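# Carry masking tape to the coffee table next room

## Task

Move the roll of masking tape onto the coffee table that sits in the adjoining room. The tape must rest there on its own at the end, not held or propped by the robot, and the robot must stay upright: toppling or finishing in a lean means failure.

## Robot and tools

ROBOT. A simulated Hello Robot Stretch 4 with a single arm: an omni-wheel base, a lift that slides up a mast, an arm that telescopes forward, a three-joint wrist (yaw, pitch, roll) and a two-finger gripper. It stands about 1.6 m tall; the base edge lies within 0.23 m of the base origin. Cameras: head_camera (420x560), head_left_camera and head_right_camera (fisheye, 420x672), wrist_camera (616x392).

FRAMES. Base frame: origin on the floor below the base centre, x ahead, y to the left, z up. hand_pose is expressed in it and marks the spot between the fingers, 0.015 m back from the tips; with all wrist joints at 0 the hand axes line up with the base axes. The printed hand position may be somewhat wrong. The odometry frame is where the base frame was when the scene began.

execute_actions. Argument actions: a list holding one action or nothing (empty just reports state and images). Argument cameras: list of camera names, or "all"; omitted or null also gives all, [] gives none. An action contains base, joints, or both, plus optional pace and contact_limits; alternatively only {"end_of_arm": "enable_torque"}, which re-powers wrist or gripper motors that shut off, holding them where they are. The parts of one action start at once and may finish at different moments.
- base: exactly one key, each a relative offset from where the base last reported itself. translate_m: metres straight ahead (negative = backward), -2 to 2. strafe_m: metres sideways, left positive, -2 to 2. rotate_rad: turn in place, counter-clockwise/left positive, -3.2 to 3.2.
- joints: absolute targets by name. lift_m 0 to 1.2 m. arm_m 0 to 0.55 m extension. wrist_yaw_rad -1.134 to 4.276 (0 points ahead, positive swings left, 3.14 tucked back; past 3.4 the arm may block it). wrist_pitch_rad -1.117 to 4.259 (0 level, 1.57 pointing down). wrist_roll_rad -1.117 to 4.259 (0 puts fingers at equal height; positive turns clockwise as seen from behind the hand). gripper_m 0 to 0.08 m finger gap. A joint counts as arrived within ±0.004 (lift, arm), ±0.02 (yaw, roll), ±0.05 (pitch), ±0.002 (gripper). Targets past a joint's range get clipped and the result notes it; any other bad value or unknown key rejects the whole call with no motion.
- pace: "slow", "default", "fast" or "max"; base top speeds 0.1/0.3/0.4/0.6 m/s and 1/2/3/4 rad/s respectively, lowered when the lift is above 0.2 (down to 0.3 m/s and 1 rad/s at 1.2). One action lasts at most 15 s.
- contact_limits: only arm_m, 0 (gentlest) to 0.75 (firmest), default 0.5; how much push the arm may exert before halting.
Parts you omit may keep driving toward earlier targets without this showing in the status lines. If a call reports a stop, any further execute_actions, wait or finished_scene in that same reply are skipped.

wait: seconds from 0 to 10; commands nothing, returns state and images.
zoom_image: camera name and region [x0, y0, x1, y1] in pixels of that camera's most recent full image, top-left origin, no larger than 504x504.
finished_scene: scene (integer) ends the current scene for good after the last command is held; the result tells whether the goal was met and may give the next task. Answering with no tool call also ends everything.

RESULT LINES. base_status and joint_status: how each commanded motion ended. "done" (for the base, wheels turned the full amount even if slipping); "off_target" (stopped short, may still push); "contact_stop_at_<key>" (hit something; that part goes slack, a slack lift can sag, slack wheels can drift); "limit_stop_at_<name>" (a built-in limit); "limit_stop_at_tilt" (lean over 6 degrees, lift/arm/wheels go slack until it straightens); "limit_stop_at_own_body" (self-collision, you may move away again); "torque_fault" (a wrist or gripper motor went limp; send enable_torque). on_its_own lists things not commanded by this call; "held at" is the held target, not the position. joint_positions gives joint values. lidar_m: 12 distances in metres, 30-degree sectors starting straight ahead and going counter-clockwise (4th left, 7th behind, 10th right); "-" is nothing seen or closer than 0.25 m; it sees from about 0.15 m up, so table tops appear, but it can miss glass, thin legs and much behind. wrist_depth_mm: 7x7 grid of median depths, 100 to 2000 mm, "-" unknown; the robot's body shows up. base_odometry counts wheel rotation (slip counts too), heading -3.142 to 3.142, left positive. If turned_by_wheels and turned_by_imu differ by over about 0.1 rad, something was hit or slipped and the heading is off by roughly their difference. base_tilt in degrees, forward and right positive, with a fixed offset up to about 1.5. motor_effort: percent of maximum, positive toward higher joint values, peak of the last action in brackets; wheel motors positive means turning right. Effort outside its rest range suggests a load or pressing.

GRIPPING. Close to a gap smaller than the object; once the fingers touch, the gripper only goes slightly further. While squeezing, gripper_m reads above the sent value and its effort departs from 0; staying over about 50 away shuts the motor off and may drop the load. "off_target" after closing means something is held; "done" usually means empty, though thin or light grips can still hold.

CAUTIONS. To unfold at the start, send lift_m 0.4 with wrist_yaw_rad 0 together. Upward pitch (below -0.2) combined with strong roll invites self-collision stops. With over 1 kg held and arm_m above 0.2, driving or turning can tip the robot, worse at fast paces; hard pushes or pulls, especially with the hand high, also risk tipping. Pressing the gripper into things, or holding above about 2.7 kg level, causes a wrist torque fault. Avoid dropping, slamming or shoving objects; loose items may be nudged occasionally by outside disturbances, so check the tape stays put before finishing. The robot keeps holding its last command while you think, and unstable things keep moving.

Each tool is called after "Request:" as a command line: name --argument value for each argument, lists and objects as JSON in quotes; but a table of rows of numbers goes row by row, as --pt "numbers of a row", without its own name.

## Session

Request:
execute_actions --actions '[]'

Scene clock: 0.00 s.
base_odometry: x=+0.000 y=+0.000 heading=+0.000 (m, m, rad; odometry frame)
turned_by_wheels: +0.000 (rad since the last result)
turned_by_imu: +0.000 (rad since the last result)
base_tilt: forward=+0.6 right=+0.5 (deg)
lidar_m: 0.73 0.74 0.78 0.67 0.68 0.85 1.32 3.01 1.18 0.99 0.98 0.82
base_status: not commanded
joint_positions: lift_m=+0.294 arm_m=-0.001 wrist_yaw_rad=+3.240 wrist_pitch_rad=-0.005 wrist_roll_rad=-0.017 gripper_m=+0.040
joint_status: not commanded
motor_effort: lift_m=+19 arm_m=-1 wrist_yaw_rad=+1 wrist_pitch_rad=-7 wrist_roll_rad=+1 gripper_m=+0 wheel_0=+0 wheel_1=+0 wheel_2=+0 (%)
hand_pose: x=-0.0499 y=+0.0661 z=+0.4728 quat_wxyz=(-0.049, +0.003, -0.008, +0.999) (m; base frame)
wrist_depth_mm: - 138 137 1756 - 1078 788 / - - 135 1756 - 1078 798 / - - 135 1464 - 1118 809 / - 114 136 1537 - 1118 820 / 187 140 - 1863 - 1078 809 / 205 1808 1808 1661 1808 1078 809 / 203 1281 123 1205 117 931 798
pictures: head_camera, head_left_camera, head_right_camera, wrist_camera
Images, in order (width x height): head_camera 420x560, head_left_camera 420x672, head_right_camera 420x672, wrist_camera 616x392.

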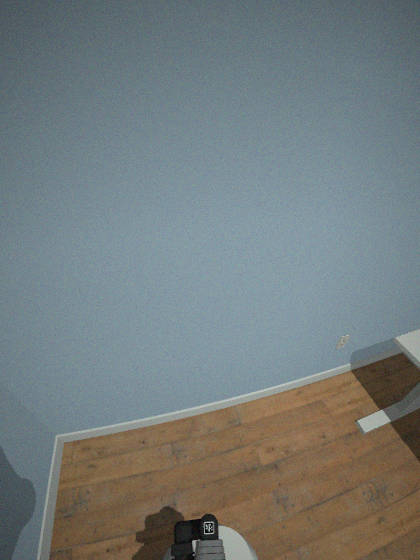

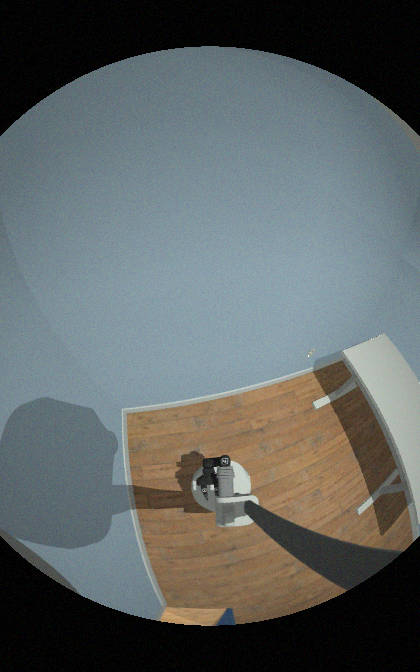

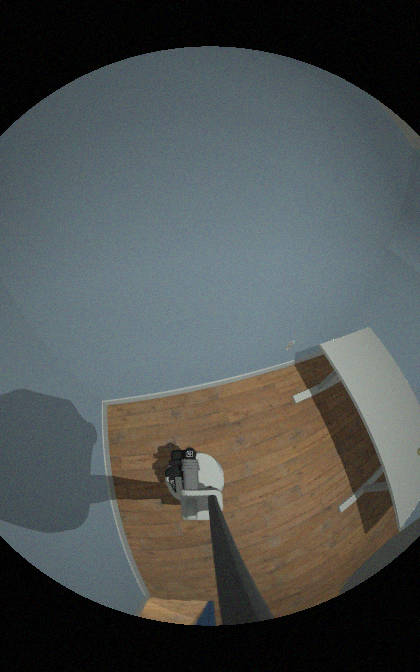

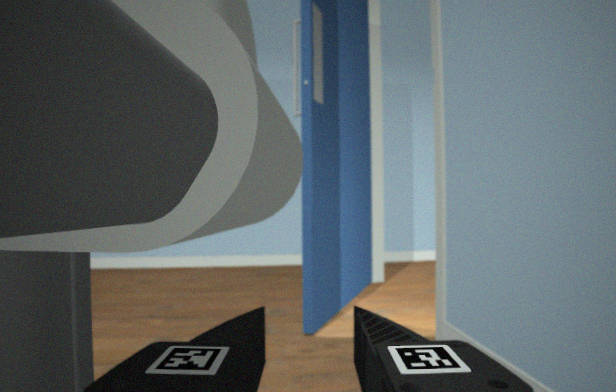

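Request:
execute_actions --actions '[{"base":{"rotate_rad":-2.0},"joints":{"lift_m":0.9}}]'

Scene clock: 6.43 s.
base_odometry: x=+0.000 y=+0.000 heading=-2.000 (m, m, rad; odometry frame)
turned_by_wheels: -2.000 (rad since the last result)
turned_by_imu: -1.976 (rad since the last result)
base_tilt: forward=+0.7 right=+0.4 (deg)
lidar_m: 1.11 0.97 1.00 0.81 0.72 0.76 0.73 0.68 0.70 0.89 1.31 2.89
base_status: done
joint_positions: lift_m=+0.900 arm_m=+0.000 wrist_yaw_rad=+3.240 wrist_pitch_rad=-0.005 wrist_roll_rad=-0.017 gripper_m=+0.040
joint_status: all done
motor_effort: lift_m=+21(23) arm_m=-1(1) wrist_yaw_rad=-2(1) wrist_pitch_rad=-8(8) wrist_roll_rad=+0(1) gripper_m=+0(1) wheel_0=+0(8) wheel_1=+1(12) wheel_2=+2(8) (%)
hand_pose: x=-0.0498 y=+0.0661 z=+1.0791 quat_wxyz=(-0.049, +0.003, -0.008, +0.999) (m; base frame)
wrist_depth_mm: - 138 138 1008 1078 831 691 / - - 135 1008 1060 831 683 / - - 135 991 1078 831 691 / - 114 136 991 1060 820 683 / 187 140 878 1008 1078 831 683 / 204 759 842 976 991 831 683 / 203 732 123 991 117 750 683
pictures: head_camera, head_left_camera, head_right_camera, wrist_camera
Images, in order (width x height): head_camera 420x560, head_left_camera 420x672, head_right_camera 420x672, wrist_camera 616x392.

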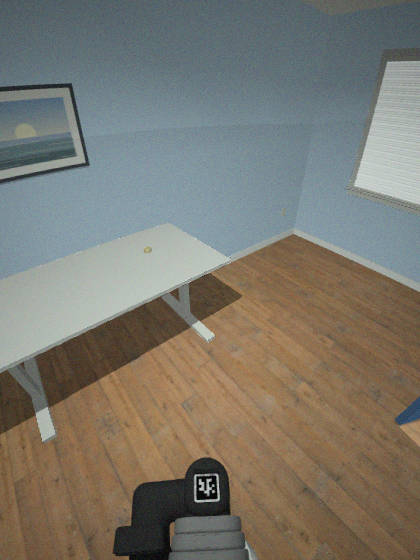

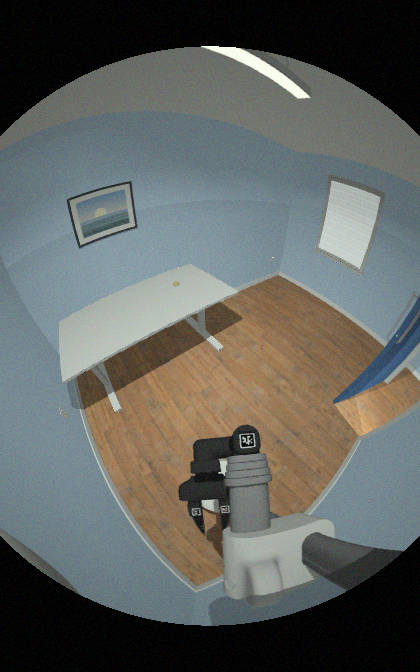

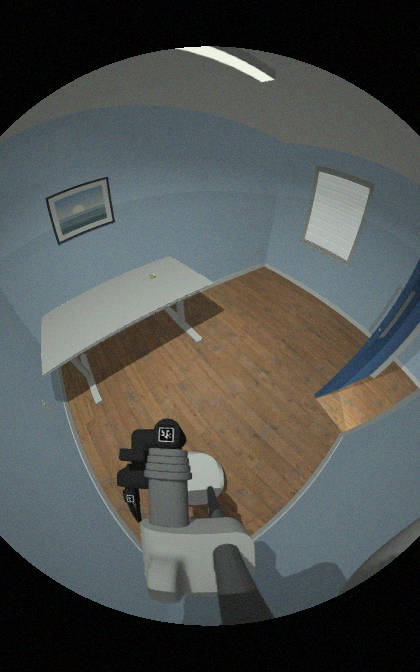

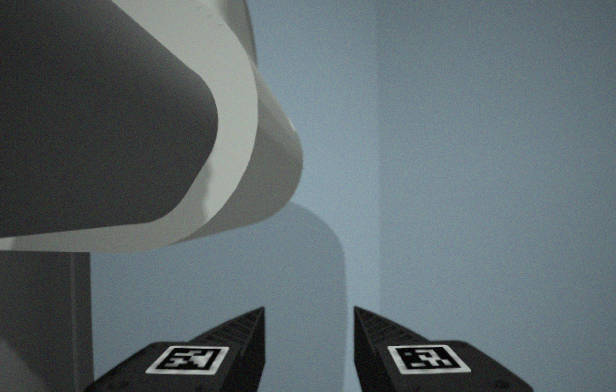

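Request:
execute_actions --actions '[{"base":{"rotate_rad":0.55},"joints":{"lift_m":1.0,"wrist_yaw_rad":0,"wrist_pitch_rad":0.8,"gripper_m":0.08}}]' --cameras '[]'

Request:
execute_actions --actions '[{"base":{"strafe_m":-0.45}}]' --cameras '[]'

Request:
execute_actions --actions '[{"base":{"translate_m":0.6}}]' --cameras '["head_camera","wrist_camera"]'

Scene clock: 17.03 s.
base_odometry: x=+0.000 y=+0.000 heading=-1.450 (m, m, rad; odometry frame)
turned_by_wheels: +0.549 (rad since the last result)
turned_by_imu: +0.542 (rad since the last result)
base_tilt: forward=+0.8 right=+0.5 (deg)
lidar_m: 0.97 0.98 0.81 0.73 0.75 0.72 0.69 0.69 0.91 1.32 2.84 1.05
base_status: done
joint_positions: lift_m=+1.000 arm_m=+0.000 wrist_yaw_rad=+0.001 wrist_pitch_rad=+0.802 wrist_roll_rad=-0.017 gripper_m=+0.080
joint_status: all done
motor_effort: lift_m=+21(24) arm_m=-1(1) wrist_yaw_rad=-2(8) wrist_pitch_rad=-6(6) wrist_roll_rad=+1(1) gripper_m=+2(2) wheel_0=-1(7) wheel_1=-2(8) wheel_2=-3(8) (%)
hand_pose: x=+0.3184 y=-0.0873 z=+1.0252 quat_wxyz=(+0.921, -0.008, +0.390, +0.004) (m; base frame)
wrist_depth_mm: 1397 1138 1182 1138 1160 1118 1618 / 946 917 917 931 946 991 960 / 1366 1708 1921 1808 1921 1863 1921 / 1336 1618 1618 1661 1661 1618 1618 / 1336 1464 1464 1430 1430 1430 1397 / 1229 1255 1255 1281 1255 1281 1255 / 1182 104 1078 1138 1078 108 1182
pictures: none
No camera images: the call's "cameras" was empty. Leave "cameras" out to get every camera's image.

Scene clock: 19.87 s.
base_odometry: x=-0.447 y=-0.054 heading=-1.450 (m, m, rad; odometry frame)
turned_by_wheels: +0.000 (rad since the last result)
turned_by_imu: +0.001 (rad since the last result)
base_tilt: forward=+0.7 right=+0.6 (deg)
lidar_m: 1.02 1.06 1.27 1.18 1.05 0.71 0.64 0.68 0.90 0.88 2.57 1.15
base_status: done
joint_positions: lift_m=+1.000 arm_m=+0.000 wrist_yaw_rad=+0.000 wrist_pitch_rad=+0.802 wrist_roll_rad=-0.017 gripper_m=+0.080
joint_status: not commanded
motor_effort: lift_m=+21(21) arm_m=-1(1) wrist_yaw_rad=-3(2) wrist_pitch_rad=-6(5) wrist_roll_rad=+0(0) gripper_m=+2(2) wheel_0=+1(11) wheel_1=-1(10) wheel_2=+0(1) (%)
hand_pose: x=+0.3183 y=-0.0874 z=+1.0252 quat_wxyz=(+0.921, -0.008, +0.390, +0.003) (m; base frame)
wrist_depth_mm: 1160 1160 1160 1118 1182 1708 1708 / 931 931 931 991 991 1863 1921 / 1808 1863 1921 1921 1863 1863 1983 / 1618 1708 1661 1708 1661 1661 1618 / 1464 1499 1430 1464 1430 1430 1430 / 1255 1308 1281 1255 1255 1281 1281 / 1138 104 1118 1118 1098 108 1160
pictures: none
No camera images: the call's "cameras" was empty. Leave "cameras" out to get every camera's image.

Scene clock: 23.37 s.
base_odometry: x=-0.374 y=-0.650 heading=-1.450 (m, m, rad; odometry frame)
turned_by_wheels: +0.000 (rad since the last result)
turned_by_imu: -0.005 (rad since the last result)
base_tilt: forward=+0.7 right=+0.6 (deg)
lidar_m: 0.43 0.44 0.58 1.23 1.26 1.36 1.23 1.27 1.15 2.46 1.93 0.48
base_status: done
joint_positions: lift_m=+1.000 arm_m=+0.000 wrist_yaw_rad=+0.000 wrist_pitch_rad=+0.802 wrist_roll_rad=-0.017 gripper_m=+0.080
joint_status: not commanded
motor_effort: lift_m=+21(21) arm_m=-1(1) wrist_yaw_rad=-2(0) wrist_pitch_rad=-4(7) wrist_roll_rad=+1(1) gripper_m=+3(3) wheel_0=+2(7) wheel_1=+3(9) wheel_2=-1(12) (%)
hand_pose: x=+0.3183 y=-0.0874 z=+1.0252 quat_wxyz=(+0.921, -0.008, +0.390, +0.003) (m; base frame)
wrist_depth_mm: 904 946 976 1008 1042 1060 1060 / 917 917 904 891 904 1182 1205 / 759 750 768 732 741 1336 1397 / 640 634 634 634 634 647 1576 / 559 554 549 549 549 539 1430 / 488 496 492 500 496 1205 1229 / 455 104 1078 1160 1078 108 1160
pictures: head_camera, wrist_camera
Images, in order (width x height): head_camera 420x560, wrist_camera 616x392.

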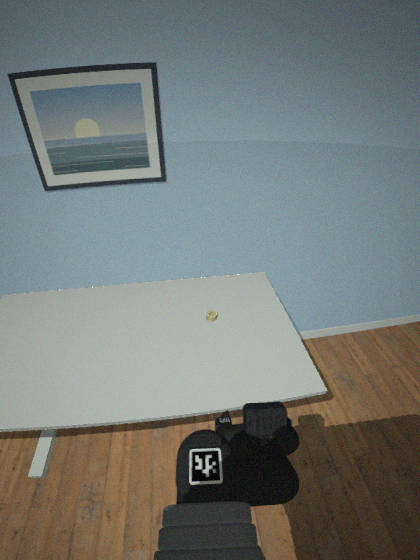

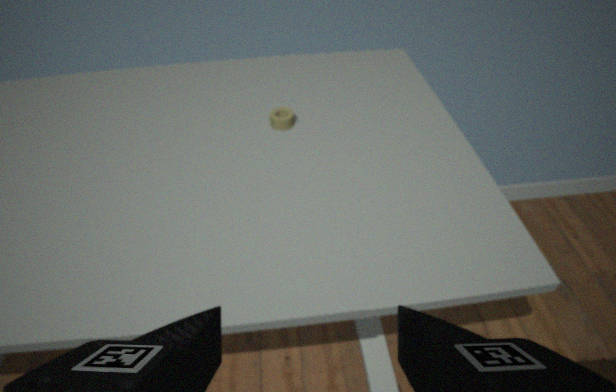

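Request:
execute_actions --actions '[{"base":{"strafe_m":0.055},"joints":{"arm_m":0.45,"lift_m":0.85}}]' --cameras '["head_camera","wrist_camera"]'

Scene clock: 33.23 s.
base_odometry: x=-0.320 y=-0.643 heading=-1.450 (m, m, rad; odometry frame)
turned_by_wheels: +0.000 (rad since the last result)
turned_by_imu: +0.000 (rad since the last result)
base_tilt: forward=+0.6 right=+0.5 (deg)
lidar_m: 0.43 0.46 0.59 1.18 1.20 1.33 1.24 1.23 1.18 2.51 1.92 0.50
base_status: done
joint_positions: lift_m=+0.850 arm_m=+0.449 wrist_yaw_rad=+0.000 wrist_pitch_rad=+0.802 wrist_roll_rad=-0.017 gripper_m=+0.080
joint_status: all done
motor_effort: lift_m=+16(19) arm_m=+5(6) wrist_yaw_rad=+0(1) wrist_pitch_rad=-8(8) wrist_roll_rad=+1(0) gripper_m=+3(2) wheel_0=-2(10) wheel_1=+2(11) wheel_2=+0(0) (%)
hand_pose: x=+0.7679 y=-0.0874 z=+0.8756 quat_wxyz=(+0.921, -0.008, +0.390, +0.003) (m; base frame)
wrist_depth_mm: 508 525 535 554 569 585 597 / 564 564 585 585 597 591 668 / 504 496 492 492 488 484 508 / 427 424 421 418 418 415 415 / 368 368 368 353 364 362 362 / 324 325 325 322 322 319 317 / 296 104 278 290 279 108 -
pictures: head_camera, wrist_camera
Images, in order (width x height): head_camera 420x560, wrist_camera 616x392.

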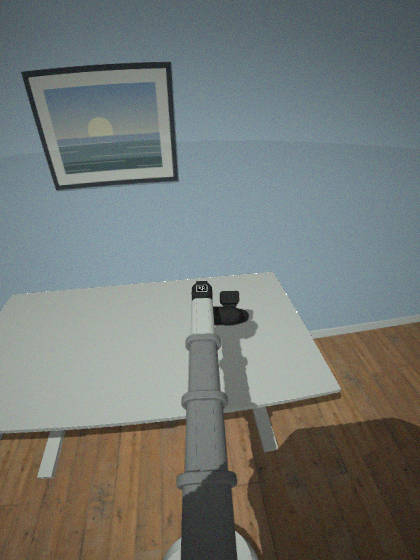

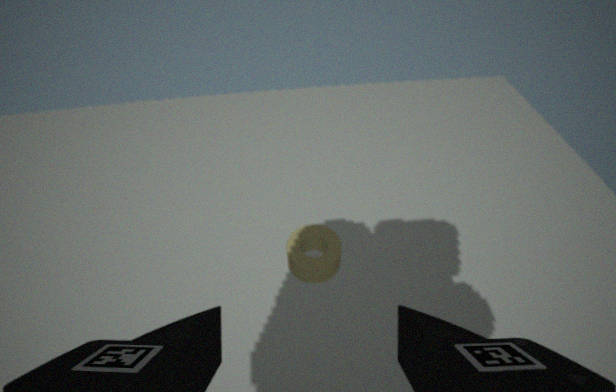

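Request:
execute_actions --actions '[{"base":{"translate_m":0.03},"joints":{"arm_m":0.52,"lift_m":0.75}}]' --cameras '["wrist_camera"]'

Scene clock: 42.00 s.
base_odometry: x=-0.316 y=-0.673 heading=-1.450 (m, m, rad; odometry frame)
turned_by_wheels: +0.000 (rad since the last result)
turned_by_imu: +0.000 (rad since the last result)
base_tilt: forward=+0.7 right=+0.5 (deg)
lidar_m: 0.40 0.41 0.53 1.17 1.22 1.37 1.25 1.29 1.19 2.52 0.72 0.45
base_status: done
joint_positions: lift_m=+0.750 arm_m=+0.519 wrist_yaw_rad=+0.000 wrist_pitch_rad=+0.802 wrist_roll_rad=-0.017 gripper_m=+0.080
joint_status: all done
motor_effort: lift_m=+17(11) arm_m=+5(6) wrist_yaw_rad=+0(1) wrist_pitch_rad=-6(7) wrist_roll_rad=+0(1) gripper_m=+2(3) wheel_0=+1(5) wheel_1=+5(7) wheel_2=-3(12) (%)
hand_pose: x=+0.8378 y=-0.0874 z=+0.7755 quat_wxyz=(+0.921, -0.008, +0.390, +0.003) (m; base frame)
wrist_depth_mm: 418 433 442 445 459 469 477 / 410 404 399 394 394 394 394 / 334 330 329 325 325 324 324 / 281 281 281 279 279 276 274 / 244 245 244 237 242 240 239 / 214 216 216 192 210 213 211 / 196 104 185 193 186 108 -
pictures: wrist_camera
Images, in order (width x height): wrist_camera 616x392.

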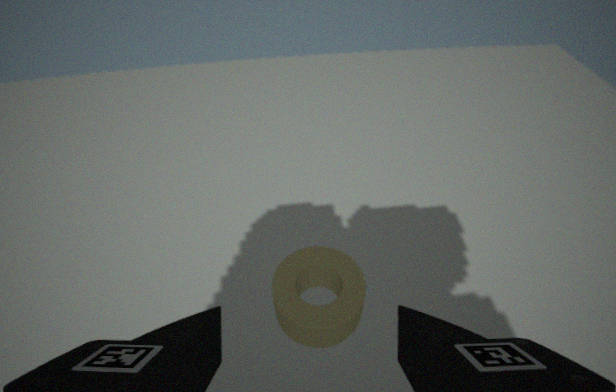

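Request:
execute_actions --actions '[{"base":{"translate_m":0.012},"joints":{"arm_m":0.55,"lift_m":0.716},"pace":"slow"}]' --cameras '["wrist_camera"]'

Request:
execute_actions --actions '[{"joints":{"gripper_m":0.03}}]' --cameras '["wrist_camera"]'

Scene clock: 50.50 s.
base_odometry: x=-0.315 y=-0.684 heading=-1.450 (m, m, rad; odometry frame)
turned_by_wheels: +0.000 (rad since the last result)
turned_by_imu: +0.000 (rad since the last result)
base_tilt: forward=+0.7 right=+0.6 (deg)
lidar_m: 0.39 0.38 0.51 1.17 1.21 1.38 1.26 1.30 1.19 2.49 0.66 0.45
base_status: done
joint_positions: lift_m=+0.717 arm_m=+0.548 wrist_yaw_rad=-0.002 wrist_pitch_rad=+0.800 wrist_roll_rad=-0.017 gripper_m=+0.080
joint_status: all done
motor_effort: lift_m=+12(14) arm_m=+7(7) wrist_yaw_rad=+7(6) wrist_pitch_rad=+1(3) wrist_roll_rad=+0(1) gripper_m=+2(1) wheel_0=+4(4) wheel_1=+3(7) wheel_2=-5(10) (%)
hand_pose: x=+0.8669 y=-0.0877 z=+0.7423 quat_wxyz=(+0.921, -0.007, +0.389, +0.002) (m; base frame)
wrist_depth_mm: 382 394 399 402 415 424 427 / 355 347 343 342 338 340 342 / 286 283 282 279 279 278 278 / 241 239 240 237 236 236 236 / 208 209 208 208 207 205 205 / 183 184 183 160 178 181 180 / 167 104 158 142 145 108 -
pictures: wrist_camera
Images, in order (width x height): wrist_camera 616x392.

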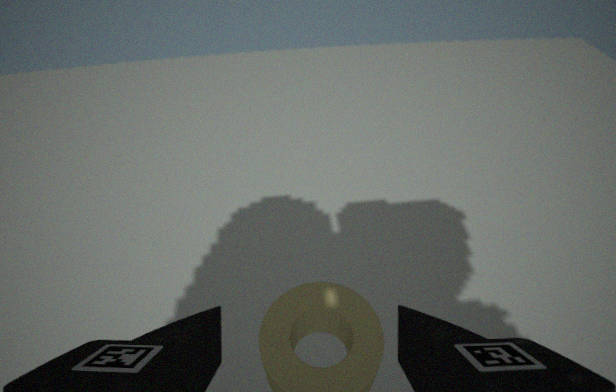

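Scene clock: 51.60 s.
base_odometry: x=-0.315 y=-0.684 heading=-1.450 (m, m, rad; odometry frame)
turned_by_wheels: +0.000 (rad since the last result)
turned_by_imu: +0.000 (rad since the last result)
base_tilt: forward=+0.7 right=+0.5 (deg)
lidar_m: 0.39 0.40 0.52 1.19 1.21 1.39 1.27 1.31 1.23 2.50 0.67 0.43
base_status: not commanded
joint_positions: lift_m=+0.717 arm_m=+0.548 wrist_yaw_rad=-0.001 wrist_pitch_rad=+0.796 wrist_roll_rad=-0.017 gripper_m=+0.048
joint_status: gripper_m off_target (ended at +0.048, target +0.030)
on_its_own: gripper_m is held at +0.042, not at your +0.030, by its contact guard: the fingers met something
motor_effort: lift_m=+12(12) arm_m=+6(7) wrist_yaw_rad=+0(6) wrist_pitch_rad=+11(10) wrist_roll_rad=+0(1) gripper_m=-40(41) wheel_0=+4(4) wheel_1=+4(4) wheel_2=-6(5) (%)
hand_pose: x=+0.8679 y=-0.0875 z=+0.7427 quat_wxyz=(+0.922, -0.008, +0.388, +0.003) (m; base frame)
wrist_depth_mm: 379 392 397 402 410 418 427 / 353 349 345 343 343 342 342 / 289 286 283 281 279 282 281 / 242 242 241 238 237 236 236 / 209 208 208 208 206 206 206 / 183 183 184 160 182 182 180 / 165 167 123 140 120 135 -
pictures: wrist_camera
Images, in order (width x height): wrist_camera 616x392.

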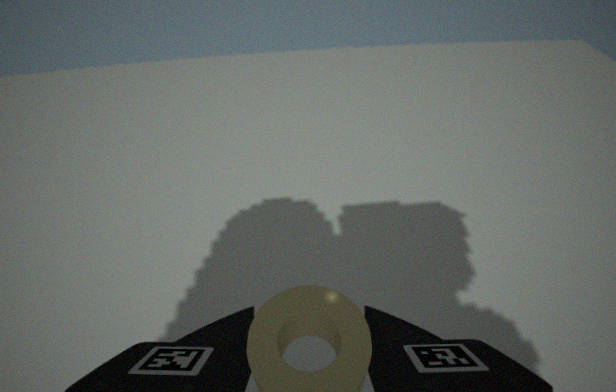

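Request:
execute_actions --actions '[{"joints":{"lift_m":0.78}}]' --cameras '[]'

Request:
execute_actions --actions '[{"base":{"translate_m":-0.3},"joints":{"arm_m":0}}]' --cameras '[]'

Request:
execute_actions --actions '[{"base":{"rotate_rad":-2.3}}]'

Scene clock: 57.90 s.
base_odometry: x=-0.315 y=-0.684 heading=-1.450 (m, m, rad; odometry frame)
turned_by_wheels: +0.000 (rad since the last result)
turned_by_imu: +0.000 (rad since the last result)
base_tilt: forward=+0.7 right=+0.7 (deg)
lidar_m: 0.39 0.41 0.53 1.18 1.21 1.40 1.28 1.32 1.21 2.49 0.68 0.45
base_status: not commanded
joint_positions: lift_m=+0.780 arm_m=+0.548 wrist_yaw_rad=+0.000 wrist_pitch_rad=+0.802 wrist_roll_rad=-0.017 gripper_m=+0.048
joint_status: all done
on_its_own: gripper_m is held at +0.042, not at your +0.030, by its contact guard: the fingers met something
motor_effort: lift_m=+21(20) arm_m=+5(5) wrist_yaw_rad=+1(2) wrist_pitch_rad=-5(11) wrist_roll_rad=+1(1) gripper_m=-39(40) wheel_0=+4(4) wheel_1=+3(3) wheel_2=-5(6) (%)
hand_pose: x=+0.8672 y=-0.0874 z=+0.8052 quat_wxyz=(+0.921, -0.008, +0.390, +0.003) (m; base frame)
wrist_depth_mm: 382 392 399 410 424 439 439 / 421 427 439 442 455 455 462 / 384 382 377 375 373 373 373 / 325 324 320 319 319 317 317 / 282 279 279 279 276 276 274 / 247 247 247 160 245 245 244 / 223 225 123 140 120 163 221
pictures: none
No camera images: the call's "cameras" was empty. Leave "cameras" out to get every camera's image.

Scene clock: 60.57 s.
base_odometry: x=-0.351 y=-0.387 heading=-1.450 (m, m, rad; odometry frame)
turned_by_wheels: +0.000 (rad since the last result)
turned_by_imu: +0.002 (rad since the last result)
base_tilt: forward=+0.8 right=+0.5 (deg)
lidar_m: 0.69 0.72 0.91 1.17 1.19 1.07 0.98 0.99 1.03 2.53 2.35 0.76
base_status: done
joint_positions: lift_m=+0.780 arm_m=+0.001 wrist_yaw_rad=+0.000 wrist_pitch_rad=+0.802 wrist_roll_rad=-0.017 gripper_m=+0.048
joint_status: all done
on_its_own: gripper_m is held at +0.042, not at your +0.030, by its contact guard: the fingers met something
motor_effort: lift_m=+21(21) arm_m=-5(5) wrist_yaw_rad=+1(1) wrist_pitch_rad=-6(7) wrist_roll_rad=+1(1) gripper_m=-39(40) wheel_0=-3(8) wheel_1=-2(7) wheel_2=+3(11) (%)
hand_pose: x=+0.3197 y=-0.0875 z=+0.8051 quat_wxyz=(+0.921, -0.008, +0.391, +0.003) (m; base frame)
wrist_depth_mm: 603 585 591 585 585 574 1281 / 496 496 508 1366 991 1499 1537 / 1430 1464 1499 1576 1537 1576 1576 / 1366 1366 1366 1336 1336 1336 1336 / 1182 1160 1182 1160 1182 1160 1118 / 1042 1042 1042 160 1042 1025 1008 / 931 946 123 140 120 508 904
pictures: none
No camera images: the call's "cameras" was empty. Leave "cameras" out to get every camera's image.

Scene clock: 63.00 s.
base_odometry: x=-0.351 y=-0.387 heading=+2.534 (m, m, rad; odometry frame)
turned_by_wheels: -2.299 (rad since the last result)
turned_by_imu: -2.272 (rad since the last result)
base_tilt: forward=+0.6 right=+0.6 (deg)
lidar_m: 1.04 1.02 2.52 0.82 0.68 0.68 0.81 1.16 1.15 1.16 0.98 0.97
base_status: done
joint_positions: lift_m=+0.780 arm_m=+0.001 wrist_yaw_rad=+0.000 wrist_pitch_rad=+0.802 wrist_roll_rad=-0.017 gripper_m=+0.048
joint_status: not commanded
on_its_own: gripper_m is held at +0.042, not at your +0.030, by its contact guard: the fingers met something
motor_effort: lift_m=+20(21) arm_m=-5(6) wrist_yaw_rad=+2(0) wrist_pitch_rad=-7(6) wrist_roll_rad=+0(1) gripper_m=-39(40) wheel_0=+3(8) wheel_1=+3(11) wheel_2=+2(9) (%)
hand_pose: x=+0.3197 y=-0.0874 z=+0.8052 quat_wxyz=(+0.921, -0.008, +0.390, +0.003) (m; base frame)
wrist_depth_mm: - 1118 - - 854 723 621 / 1921 1397 1921 1808 946 768 676 / 1618 1537 1537 1464 1042 854 732 / 1397 1366 1336 1336 1182 931 788 / 1182 1182 1160 1182 1182 1025 866 / 1042 1042 1042 160 1025 1025 931 / 917 931 124 140 120 508 931
pictures: head_camera, head_left_camera, head_right_camera, wrist_camera
Images, in order (width x height): head_camera 420x560, head_left_camera 420x672, head_right_camera 420x672, wrist_camera 616x392.

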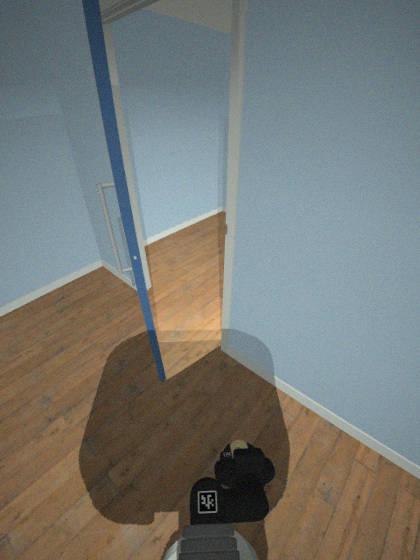

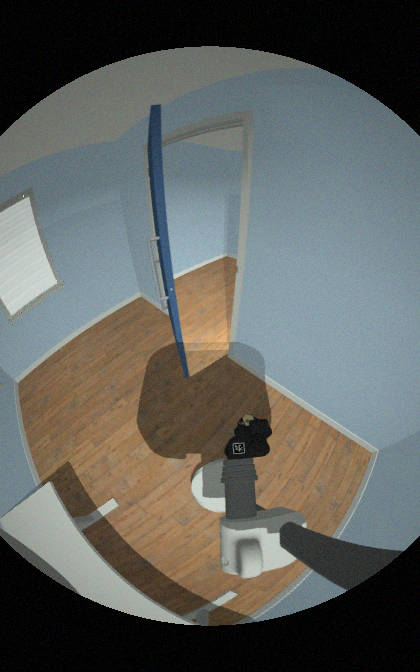

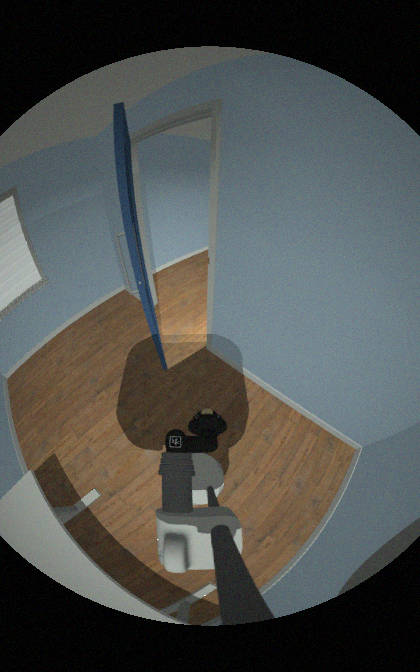

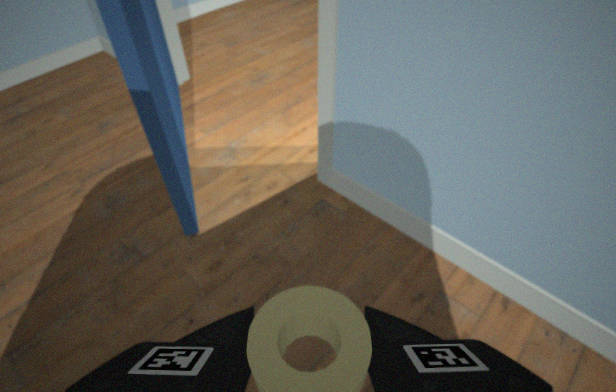

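Request:
execute_actions --actions '[{"base":{"strafe_m":0.12},"joints":{"wrist_pitch_rad":1.4,"lift_m":0.6}}]' --cameras '[]'

Request:
execute_actions --actions '[{"base":{"translate_m":0.55},"joints":{"arm_m":0.4}}]' --cameras '["head_camera","head_left_camera"]'

Scene clock: 73.37 s.
base_odometry: x=-0.420 y=-0.485 heading=+2.534 (m, m, rad; odometry frame)
turned_by_wheels: +0.000 (rad since the last result)
turned_by_imu: +0.000 (rad since the last result)
base_tilt: forward=+0.6 right=+0.6 (deg)
lidar_m: 1.00 2.06 2.40 0.75 0.60 0.60 0.71 1.27 1.24 1.27 1.05 1.07
base_status: done
joint_positions: lift_m=+0.600 arm_m=+0.001 wrist_yaw_rad=+0.000 wrist_pitch_rad=+1.400 wrist_roll_rad=-0.017 gripper_m=+0.048
joint_status: all done
on_its_own: gripper_m is held at +0.042, not at your +0.030, by its contact guard: the fingers met something
motor_effort: lift_m=+16(19) arm_m=-5(5) wrist_yaw_rad=+2(1) wrist_pitch_rad=+0(5) wrist_roll_rad=+0(0) gripper_m=-40(40) wheel_0=-1(9) wheel_1=+1(10) wheel_2=+0(2) (%)
hand_pose: x=+0.2079 y=-0.0874 z=+0.5688 quat_wxyz=(+0.765, -0.006, +0.644, +0.005) (m; base frame)
wrist_depth_mm: 809 798 820 820 809 798 798 / 788 798 788 778 778 778 778 / 768 768 759 768 759 759 759 / 759 741 741 732 741 741 732 / 723 732 723 723 707 723 707 / 715 715 504 160 691 691 699 / 691 691 124 140 120 394 676
pictures: none
No camera images: the call's "cameras" was empty. Leave "cameras" out to get every camera's image.

Scene clock: 76.67 s.
base_odometry: x=-0.871 y=-0.171 heading=+2.534 (m, m, rad; odometry frame)
turned_by_wheels: +0.000 (rad since the last result)
turned_by_imu: -0.005 (rad since the last result)
base_tilt: forward=+0.8 right=+0.4 (deg)
lidar_m: 2.52 0.44 2.06 2.12 1.02 1.01 1.14 1.65 1.48 0.81 0.68 0.66
base_status: done
joint_positions: lift_m=+0.600 arm_m=+0.399 wrist_yaw_rad=+0.000 wrist_pitch_rad=+1.400 wrist_roll_rad=-0.017 gripper_m=+0.048
joint_status: all done
on_its_own: gripper_m is held at +0.042, not at your +0.030, by its contact guard: the fingers met something
motor_effort: lift_m=+17(17) arm_m=+5(5) wrist_yaw_rad=+0(0) wrist_pitch_rad=-1(5) wrist_roll_rad=+1(0) gripper_m=-40(40) wheel_0=+1(7) wheel_1=+3(8) wheel_2=-3(13) (%)
hand_pose: x=+0.6061 y=-0.0874 z=+0.5687 quat_wxyz=(+0.765, -0.006, +0.644, +0.005) (m; base frame)
wrist_depth_mm: 564 809 798 798 798 798 809 / 512 778 778 788 778 768 278 / 473 759 759 750 768 366 246 / 436 676 732 732 732 375 289 / 404 603 723 723 715 535 379 / 377 544 699 160 699 691 504 / 359 442 124 140 120 392 668
pictures: head_camera, head_left_camera
Images, in order (width x height): head_camera 420x560, head_left_camera 420x672.

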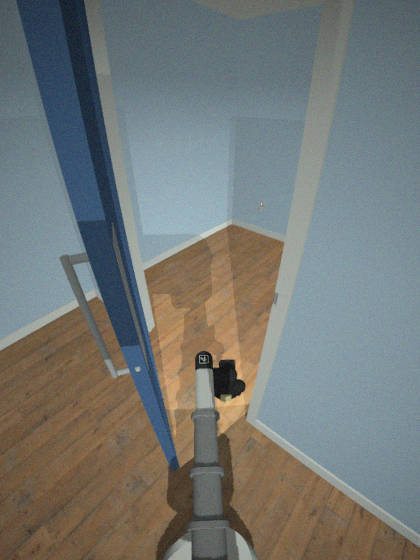

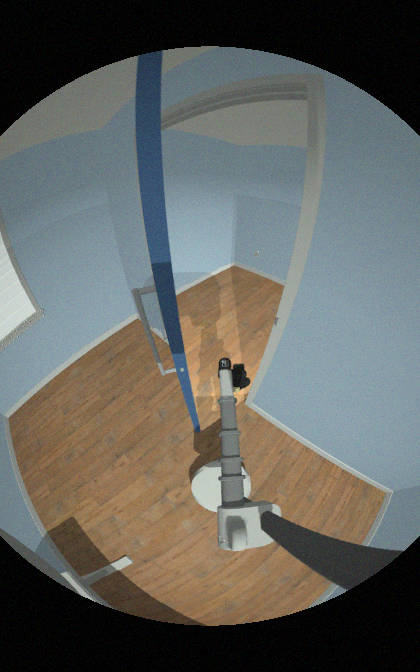

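Request:
execute_actions --actions '[{"base":{"strafe_m":0.6},"pace":"slow"}]' --cameras '["head_camera","head_left_camera"]'

Scene clock: 87.27 s.
base_odometry: x=-1.214 y=-0.664 heading=+2.534 (m, m, rad; odometry frame)
turned_by_wheels: +0.000 (rad since the last result)
turned_by_imu: -0.005 (rad since the last result)
base_tilt: forward=+0.8 right=+0.5 (deg)
lidar_m: 0.40 0.40 1.61 1.62 1.38 0.71 0.70 1.20 2.10 1.30 1.07 3.31
base_status: done
joint_positions: lift_m=+0.600 arm_m=+0.399 wrist_yaw_rad=+0.000 wrist_pitch_rad=+1.401 wrist_roll_rad=-0.017 gripper_m=+0.048
joint_status: not commanded
on_its_own: gripper_m is held at +0.042, not at your +0.030, by its contact guard: the fingers met something
motor_effort: lift_m=+17(17) arm_m=+5(5) wrist_yaw_rad=-1(0) wrist_pitch_rad=-1(2) wrist_roll_rad=+2(1) gripper_m=-40(39) wheel_0=-3(16) wheel_1=+3(9) wheel_2=-5(8) (%)
hand_pose: x=+0.6060 y=-0.0874 z=+0.5687 quat_wxyz=(+0.765, -0.006, +0.644, +0.005) (m; base frame)
wrist_depth_mm: 160 217 364 788 798 798 788 / 165 230 389 778 768 778 778 / 173 244 433 759 768 759 759 / 180 262 484 732 732 741 741 / 188 279 549 715 723 707 715 / 199 298 500 160 699 707 691 / 210 267 124 139 120 392 676
pictures: head_camera, head_left_camera
Images, in order (width x height): head_camera 420x560, head_left_camera 420x672.

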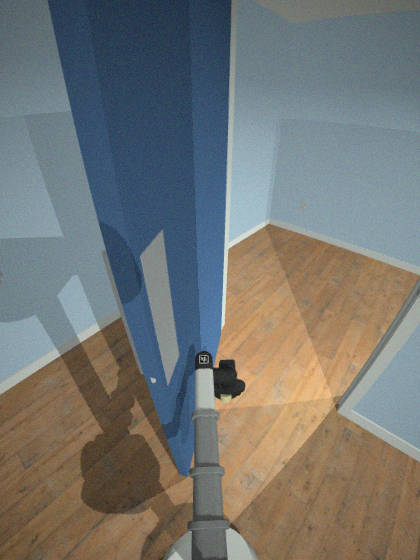

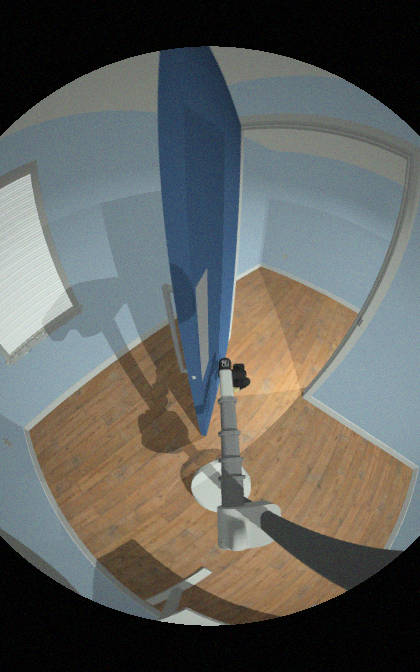

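Request:
execute_actions --actions '[{"base":{"strafe_m":-0.3},"joints":{"arm_m":0}}]' --cameras '["head_left_camera"]'

Request:
execute_actions --actions '[{"base":{"translate_m":0.75}}]' --cameras '["head_left_camera"]'

Request:
execute_actions --actions '[{"base":{"rotate_rad":-0.75}}]' --cameras '["head_camera","head_left_camera","head_right_camera"]'

Scene clock: 96.63 s.
base_odometry: x=-1.042 y=-0.418 heading=+2.534 (m, m, rad; odometry frame)
turned_by_wheels: +0.000 (rad since the last result)
turned_by_imu: +0.000 (rad since the last result)
base_tilt: forward=+0.7 right=+0.5 (deg)
lidar_m: 1.04 0.57 0.58 1.91 1.58 0.83 0.94 1.65 1.88 1.07 0.87 0.83
base_status: done
joint_positions: lift_m=+0.600 arm_m=+0.001 wrist_yaw_rad=+0.000 wrist_pitch_rad=+1.401 wrist_roll_rad=-0.017 gripper_m=+0.048
joint_status: all done
on_its_own: gripper_m is held at +0.042, not at your +0.030, by its contact guard: the fingers met something
motor_effort: lift_m=+17(17) arm_m=-5(4) wrist_yaw_rad=+1(2) wrist_pitch_rad=-4(2) wrist_roll_rad=+1(1) gripper_m=-41(40) wheel_0=+1(10) wheel_1=-2(11) wheel_2=+0(4) (%)
hand_pose: x=+0.2078 y=-0.0874 z=+0.5687 quat_wxyz=(+0.765, -0.006, +0.645, +0.005) (m; base frame)
wrist_depth_mm: 627 798 809 809 798 798 691 / 654 788 778 778 778 778 778 / 699 759 768 759 768 759 768 / 759 750 750 741 732 741 741 / 732 723 723 715 715 715 715 / 707 707 504 160 707 699 699 / 691 683 124 140 120 392 683
pictures: head_left_camera
Images, in order (width x height): head_left_camera 420x672.

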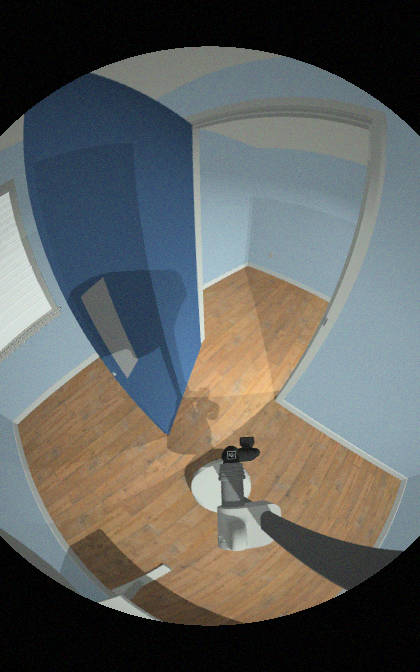

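Scene clock: 100.63 s.
base_odometry: x=-1.658 y=+0.010 heading=+2.534 (m, m, rad; odometry frame)
turned_by_wheels: +0.000 (rad since the last result)
turned_by_imu: -0.006 (rad since the last result)
base_tilt: forward=+0.7 right=+0.3 (deg)
lidar_m: 0.66 0.33 0.28 0.27 0.34 1.51 1.55 2.40 0.76 0.51 2.56 2.55
base_status: done
joint_positions: lift_m=+0.600 arm_m=+0.001 wrist_yaw_rad=+0.000 wrist_pitch_rad=+1.401 wrist_roll_rad=-0.017 gripper_m=+0.048
joint_status: not commanded
on_its_own: gripper_m is held at +0.042, not at your +0.030, by its contact guard: the fingers met something
motor_effort: lift_m=+17(17) arm_m=-5(5) wrist_yaw_rad=+1(1) wrist_pitch_rad=-1(1) wrist_roll_rad=+0(1) gripper_m=-40(40) wheel_0=+2(6) wheel_1=+3(8) wheel_2=-2(12) (%)
hand_pose: x=+0.2078 y=-0.0874 z=+0.5687 quat_wxyz=(+0.765, -0.006, +0.644, +0.005) (m; base frame)
wrist_depth_mm: 410 559 798 809 798 798 809 / 424 591 788 778 778 778 778 / 442 634 759 759 759 750 750 / 462 668 741 741 741 741 741 / 484 715 715 723 723 715 715 / 512 707 500 160 699 699 699 / 539 647 123 140 120 394 676
pictures: head_left_camera
Images, in order (width x height): head_left_camera 420x672.

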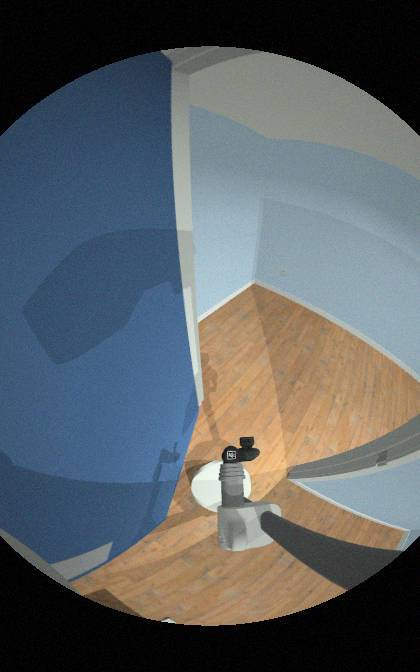

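Scene clock: 102.13 s.
base_odometry: x=-1.658 y=+0.010 heading=+1.784 (m, m, rad; odometry frame)
turned_by_wheels: -0.749 (rad since the last result)
turned_by_imu: -0.740 (rad since the last result)
base_tilt: forward=+0.7 right=+0.5 (deg)
lidar_m: 2.56 1.94 0.42 0.30 0.28 0.32 0.46 1.54 1.96 1.43 0.50 0.53
base_status: done
joint_positions: lift_m=+0.600 arm_m=+0.001 wrist_yaw_rad=+0.000 wrist_pitch_rad=+1.401 wrist_roll_rad=-0.017 gripper_m=+0.048
joint_status: not commanded
on_its_own: gripper_m is held at +0.042, not at your +0.030, by its contact guard: the fingers met something
motor_effort: lift_m=+17(17) arm_m=-5(5) wrist_yaw_rad=+0(1) wrist_pitch_rad=-1(4) wrist_roll_rad=+1(0) gripper_m=-40(41) wheel_0=+3(6) wheel_1=+2(9) wheel_2=+3(11) (%)
hand_pose: x=+0.2078 y=-0.0874 z=+0.5687 quat_wxyz=(+0.765, -0.006, +0.644, +0.005) (m; base frame)
wrist_depth_mm: 809 809 820 809 798 809 798 / 788 778 778 788 798 778 459 / 759 768 759 768 759 661 462 / 741 750 741 741 741 723 691 / 732 723 715 715 723 715 715 / 707 699 508 160 699 699 691 / 668 691 124 140 120 394 676
pictures: head_camera, head_left_camera, head_right_camera
Images, in order (width x height): head_camera 420x560, head_left_camera 420x672, head_right_camera 420x672.

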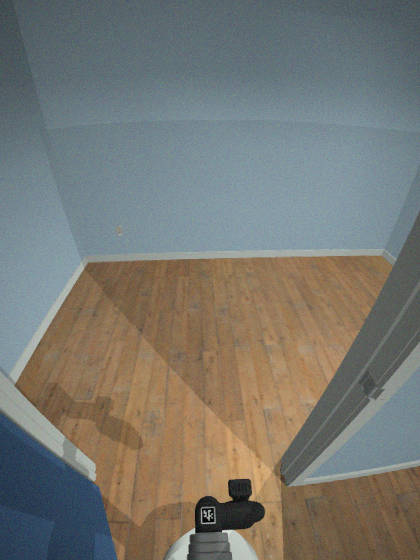

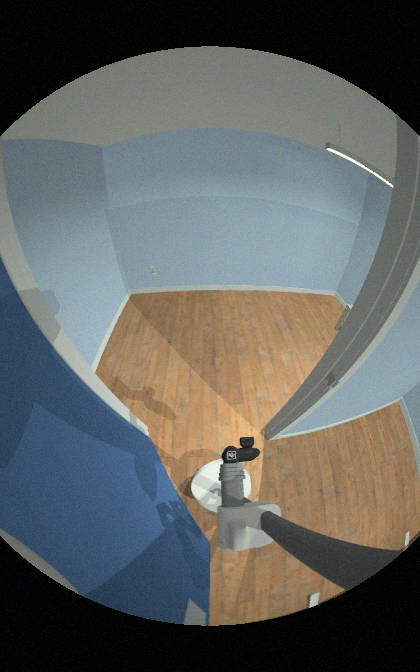

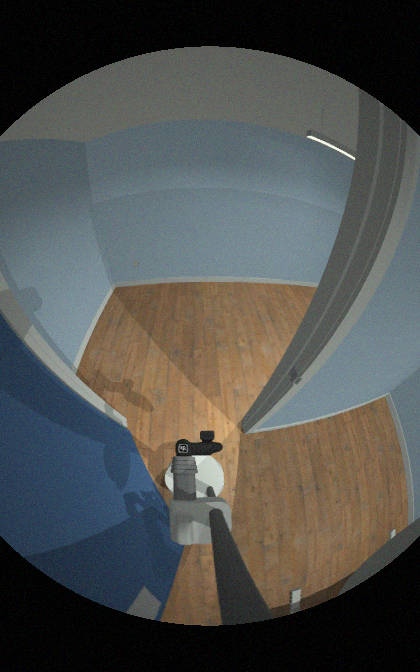

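Right jamb about y=-0.33, left about +0.5.

Request:
execute_actions --actions '[{"base":{"rotate_rad":0.12}}]' --cameras '[]'

Request:
execute_actions --actions '[{"base":{"translate_m":1.2},"pace":"fast"}]' --cameras '[]'

Request:
execute_actions --actions '[{"base":{"rotate_rad":-1.6}}]' --cameras '["head_camera","head_left_camera"]'

Scene clock: 110.63 s.
base_odometry: x=-1.658 y=+0.010 heading=+1.904 (m, m, rad; odometry frame)
turned_by_wheels: +0.119 (rad since the last result)
turned_by_imu: +0.118 (rad since the last result)
base_tilt: forward=+0.7 right=+0.4 (deg)
lidar_m: 2.56 1.78 0.38 0.29 0.27 0.31 1.78 1.53 2.27 0.99 0.50 2.61
base_status: done
joint_positions: lift_m=+0.600 arm_m=+0.001 wrist_yaw_rad=+0.000 wrist_pitch_rad=+1.401 wrist_roll_rad=-0.017 gripper_m=+0.048
joint_status: not commanded
on_its_own: gripper_m is held at +0.042, not at your +0.030, by its contact guard: the fingers met something
motor_effort: lift_m=+18(17) arm_m=-5(5) wrist_yaw_rad=+0(0) wrist_pitch_rad=+1(2) wrist_roll_rad=+1(0) gripper_m=-39(39) wheel_0=-2(5) wheel_1=-2(8) wheel_2=-4(8) (%)
hand_pose: x=+0.2078 y=-0.0874 z=+0.5687 quat_wxyz=(+0.765, -0.006, +0.644, +0.005) (m; base frame)
wrist_depth_mm: 809 809 820 798 809 809 809 / 778 798 778 788 778 788 788 / 759 768 759 768 750 759 535 / 741 759 741 750 741 732 535 / 715 732 715 723 715 715 707 / 676 707 500 160 699 691 691 / 640 691 124 140 120 394 676
pictures: none
No camera images: the call's "cameras" was empty. Leave "cameras" out to get every camera's image.

Scene clock: 114.90 s.
base_odometry: x=-2.051 y=+1.144 heading=+1.904 (m, m, rad; odometry frame)
turned_by_wheels: +0.000 (rad since the last result)
turned_by_imu: -0.009 (rad since the last result)
base_tilt: forward=+0.6 right=+0.5 (deg)
lidar_m: 1.35 1.51 1.24 1.18 0.89 0.83 1.25 0.88 1.13 1.92 1.81 1.41
base_status: done
joint_positions: lift_m=+0.600 arm_m=+0.001 wrist_yaw_rad=+0.000 wrist_pitch_rad=+1.401 wrist_roll_rad=-0.017 gripper_m=+0.048
joint_status: not commanded
on_its_own: gripper_m is held at +0.042, not at your +0.030, by its contact guard: the fingers met something
motor_effort: lift_m=+17(18) arm_m=-5(5) wrist_yaw_rad=+1(1) wrist_pitch_rad=-1(2) wrist_roll_rad=+0(1) gripper_m=-40(40) wheel_0=+0(9) wheel_1=+2(9) wheel_2=+1(16) (%)
hand_pose: x=+0.2078 y=-0.0874 z=+0.5687 quat_wxyz=(+0.765, -0.006, +0.644, +0.005) (m; base frame)
wrist_depth_mm: 820 798 809 798 809 798 788 / 788 798 778 778 778 768 778 / 768 768 759 759 759 741 750 / 741 750 750 750 741 732 732 / 723 732 723 723 715 707 723 / 707 699 504 160 699 691 691 / 691 683 124 140 120 394 683
pictures: none
No camera images: the call's "cameras" was empty. Leave "cameras" out to get every camera's image.

Scene clock: 116.97 s.
base_odometry: x=-2.051 y=+1.145 heading=+0.305 (m, m, rad; odometry frame)
turned_by_wheels: -1.599 (rad since the last result)
turned_by_imu: -1.580 (rad since the last result)
base_tilt: forward=+0.6 right=+0.5 (deg)
lidar_m: 1.88 1.83 1.41 1.37 1.47 1.26 1.20 0.93 0.85 1.22 0.85 1.04
base_status: done
joint_positions: lift_m=+0.600 arm_m=+0.001 wrist_yaw_rad=+0.000 wrist_pitch_rad=+1.401 wrist_roll_rad=-0.017 gripper_m=+0.048
joint_status: not commanded
on_its_own: gripper_m is held at +0.042, not at your +0.030, by its contact guard: the fingers met something
motor_effort: lift_m=+17(17) arm_m=-5(5) wrist_yaw_rad=-1(1) wrist_pitch_rad=-3(0) wrist_roll_rad=+1(0) gripper_m=-40(40) wheel_0=+3(7) wheel_1=+3(10) wheel_2=+2(9) (%)
hand_pose: x=+0.2078 y=-0.0874 z=+0.5687 quat_wxyz=(+0.765, -0.006, +0.644, +0.005) (m; base frame)
wrist_depth_mm: 798 798 798 809 798 798 809 / 798 788 778 778 778 788 778 / 778 768 768 750 768 759 759 / 750 741 741 750 741 741 741 / 741 732 723 723 723 723 715 / 715 707 500 160 707 707 699 / 691 691 124 140 120 392 683
pictures: head_camera, head_left_camera
Images, in order (width x height): head_camera 420x560, head_left_camera 420x672.

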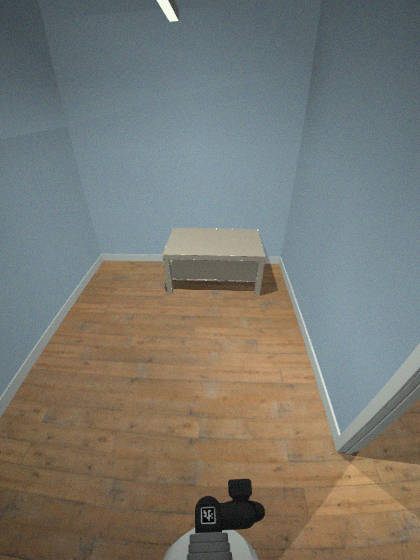

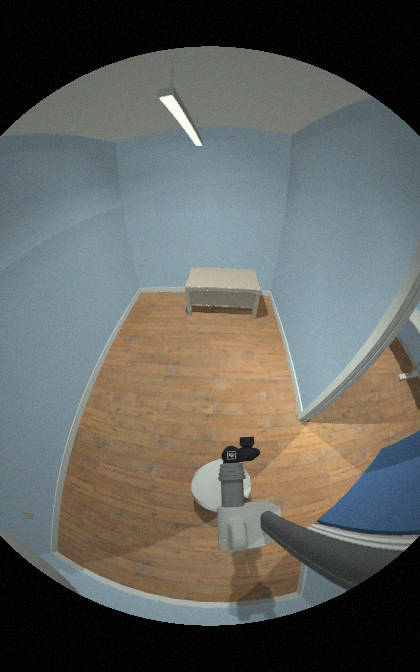

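Request:
execute_actions --actions '[{"base":{"translate_m":1.47},"joints":{"wrist_pitch_rad":0.8,"arm_m":0.2},"pace":"fast"}]' --cameras '["head_camera","wrist_camera"]'

Scene clock: 127.50 s.
base_odometry: x=-0.648 y=+1.586 heading=+0.305 (m, m, rad; odometry frame)
turned_by_wheels: +0.000 (rad since the last result)
turned_by_imu: -0.012 (rad since the last result)
base_tilt: forward=+0.6 right=+0.5 (deg)
lidar_m: 0.43 0.49 1.30 1.26 1.34 1.97 2.57 1.08 0.79 0.78 0.59 0.44
base_status: done
joint_positions: lift_m=+0.600 arm_m=+0.199 wrist_yaw_rad=+0.000 wrist_pitch_rad=+0.802 wrist_roll_rad=-0.017 gripper_m=+0.048
joint_status: all done
on_its_own: gripper_m is held at +0.042, not at your +0.030, by its contact guard: the fingers met something
motor_effort: lift_m=+17(17) arm_m=+5(5) wrist_yaw_rad=-1(4) wrist_pitch_rad=-3(10) wrist_roll_rad=+0(1) gripper_m=-39(39) wheel_0=+0(8) wheel_1=+2(9) wheel_2=-1(15) (%)
hand_pose: x=+0.5178 y=-0.0874 z=+0.6254 quat_wxyz=(+0.921, -0.008, +0.390, +0.003) (m; base frame)
wrist_depth_mm: 609 603 585 585 580 569 569 / 683 640 634 627 634 627 609 / 549 535 530 530 525 525 517 / 449 452 452 449 442 442 439 / 394 394 389 389 389 387 384 / 347 347 345 160 343 342 340 / 312 315 123 140 120 206 307
pictures: head_camera, wrist_camera
Images, in order (width x height): head_camera 420x560, wrist_camera 616x392.

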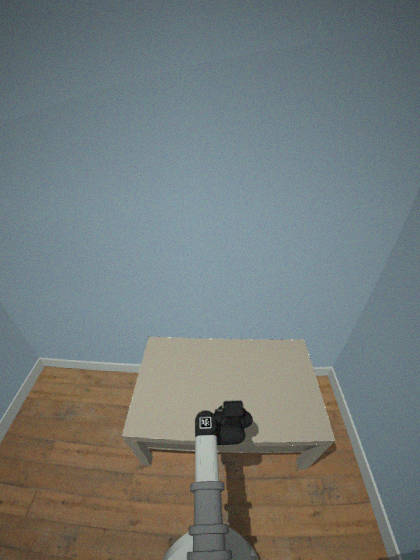

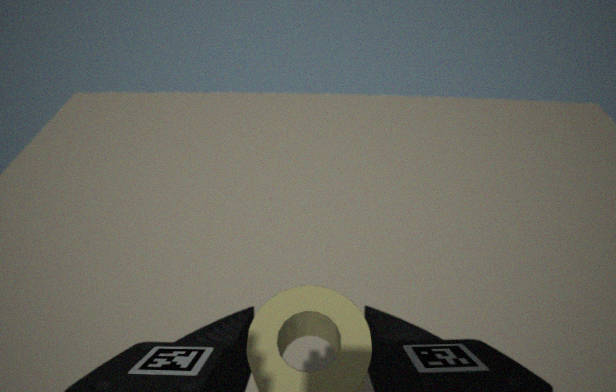

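Request:
execute_actions --actions '[{"joints":{"lift_m":0.455,"arm_m":0.3}}]' --cameras '[]'

Scene clock: 137.70 s.
base_odometry: x=-0.648 y=+1.586 heading=+0.305 (m, m, rad; odometry frame)
turned_by_wheels: +0.000 (rad since the last result)
turned_by_imu: +0.000 (rad since the last result)
base_tilt: forward=+0.6 right=+0.3 (deg)
lidar_m: 0.42 0.46 1.28 1.27 1.34 1.98 2.58 1.09 0.79 0.78 0.62 0.46
base_status: not commanded
joint_positions: lift_m=+0.455 arm_m=+0.299 wrist_yaw_rad=+0.000 wrist_pitch_rad=+0.802 wrist_roll_rad=-0.017 gripper_m=+0.048
joint_status: all done
on_its_own: gripper_m is held at +0.042, not at your +0.030, by its contact guard: the fingers met something
motor_effort: lift_m=+17(20) arm_m=+5(5) wrist_yaw_rad=-1(1) wrist_pitch_rad=-5(6) wrist_roll_rad=+0(1) gripper_m=-40(39) wheel_0=+0(0) wheel_1=+2(2) wheel_2=-1(0) (%)
hand_pose: x=+0.6178 y=-0.0874 z=+0.4805 quat_wxyz=(+0.921, -0.008, +0.390, +0.003) (m; base frame)
wrist_depth_mm: 466 462 466 462 462 439 436 / 359 353 351 347 345 343 343 / 293 290 287 286 286 285 283 / 248 247 246 243 244 242 241 / 215 214 213 213 212 211 210 / 189 189 189 160 188 187 185 / 170 172 124 140 120 138 -
pictures: none
No camera images: the call's "cameras" was empty. Leave "cameras" out to get every camera's image.


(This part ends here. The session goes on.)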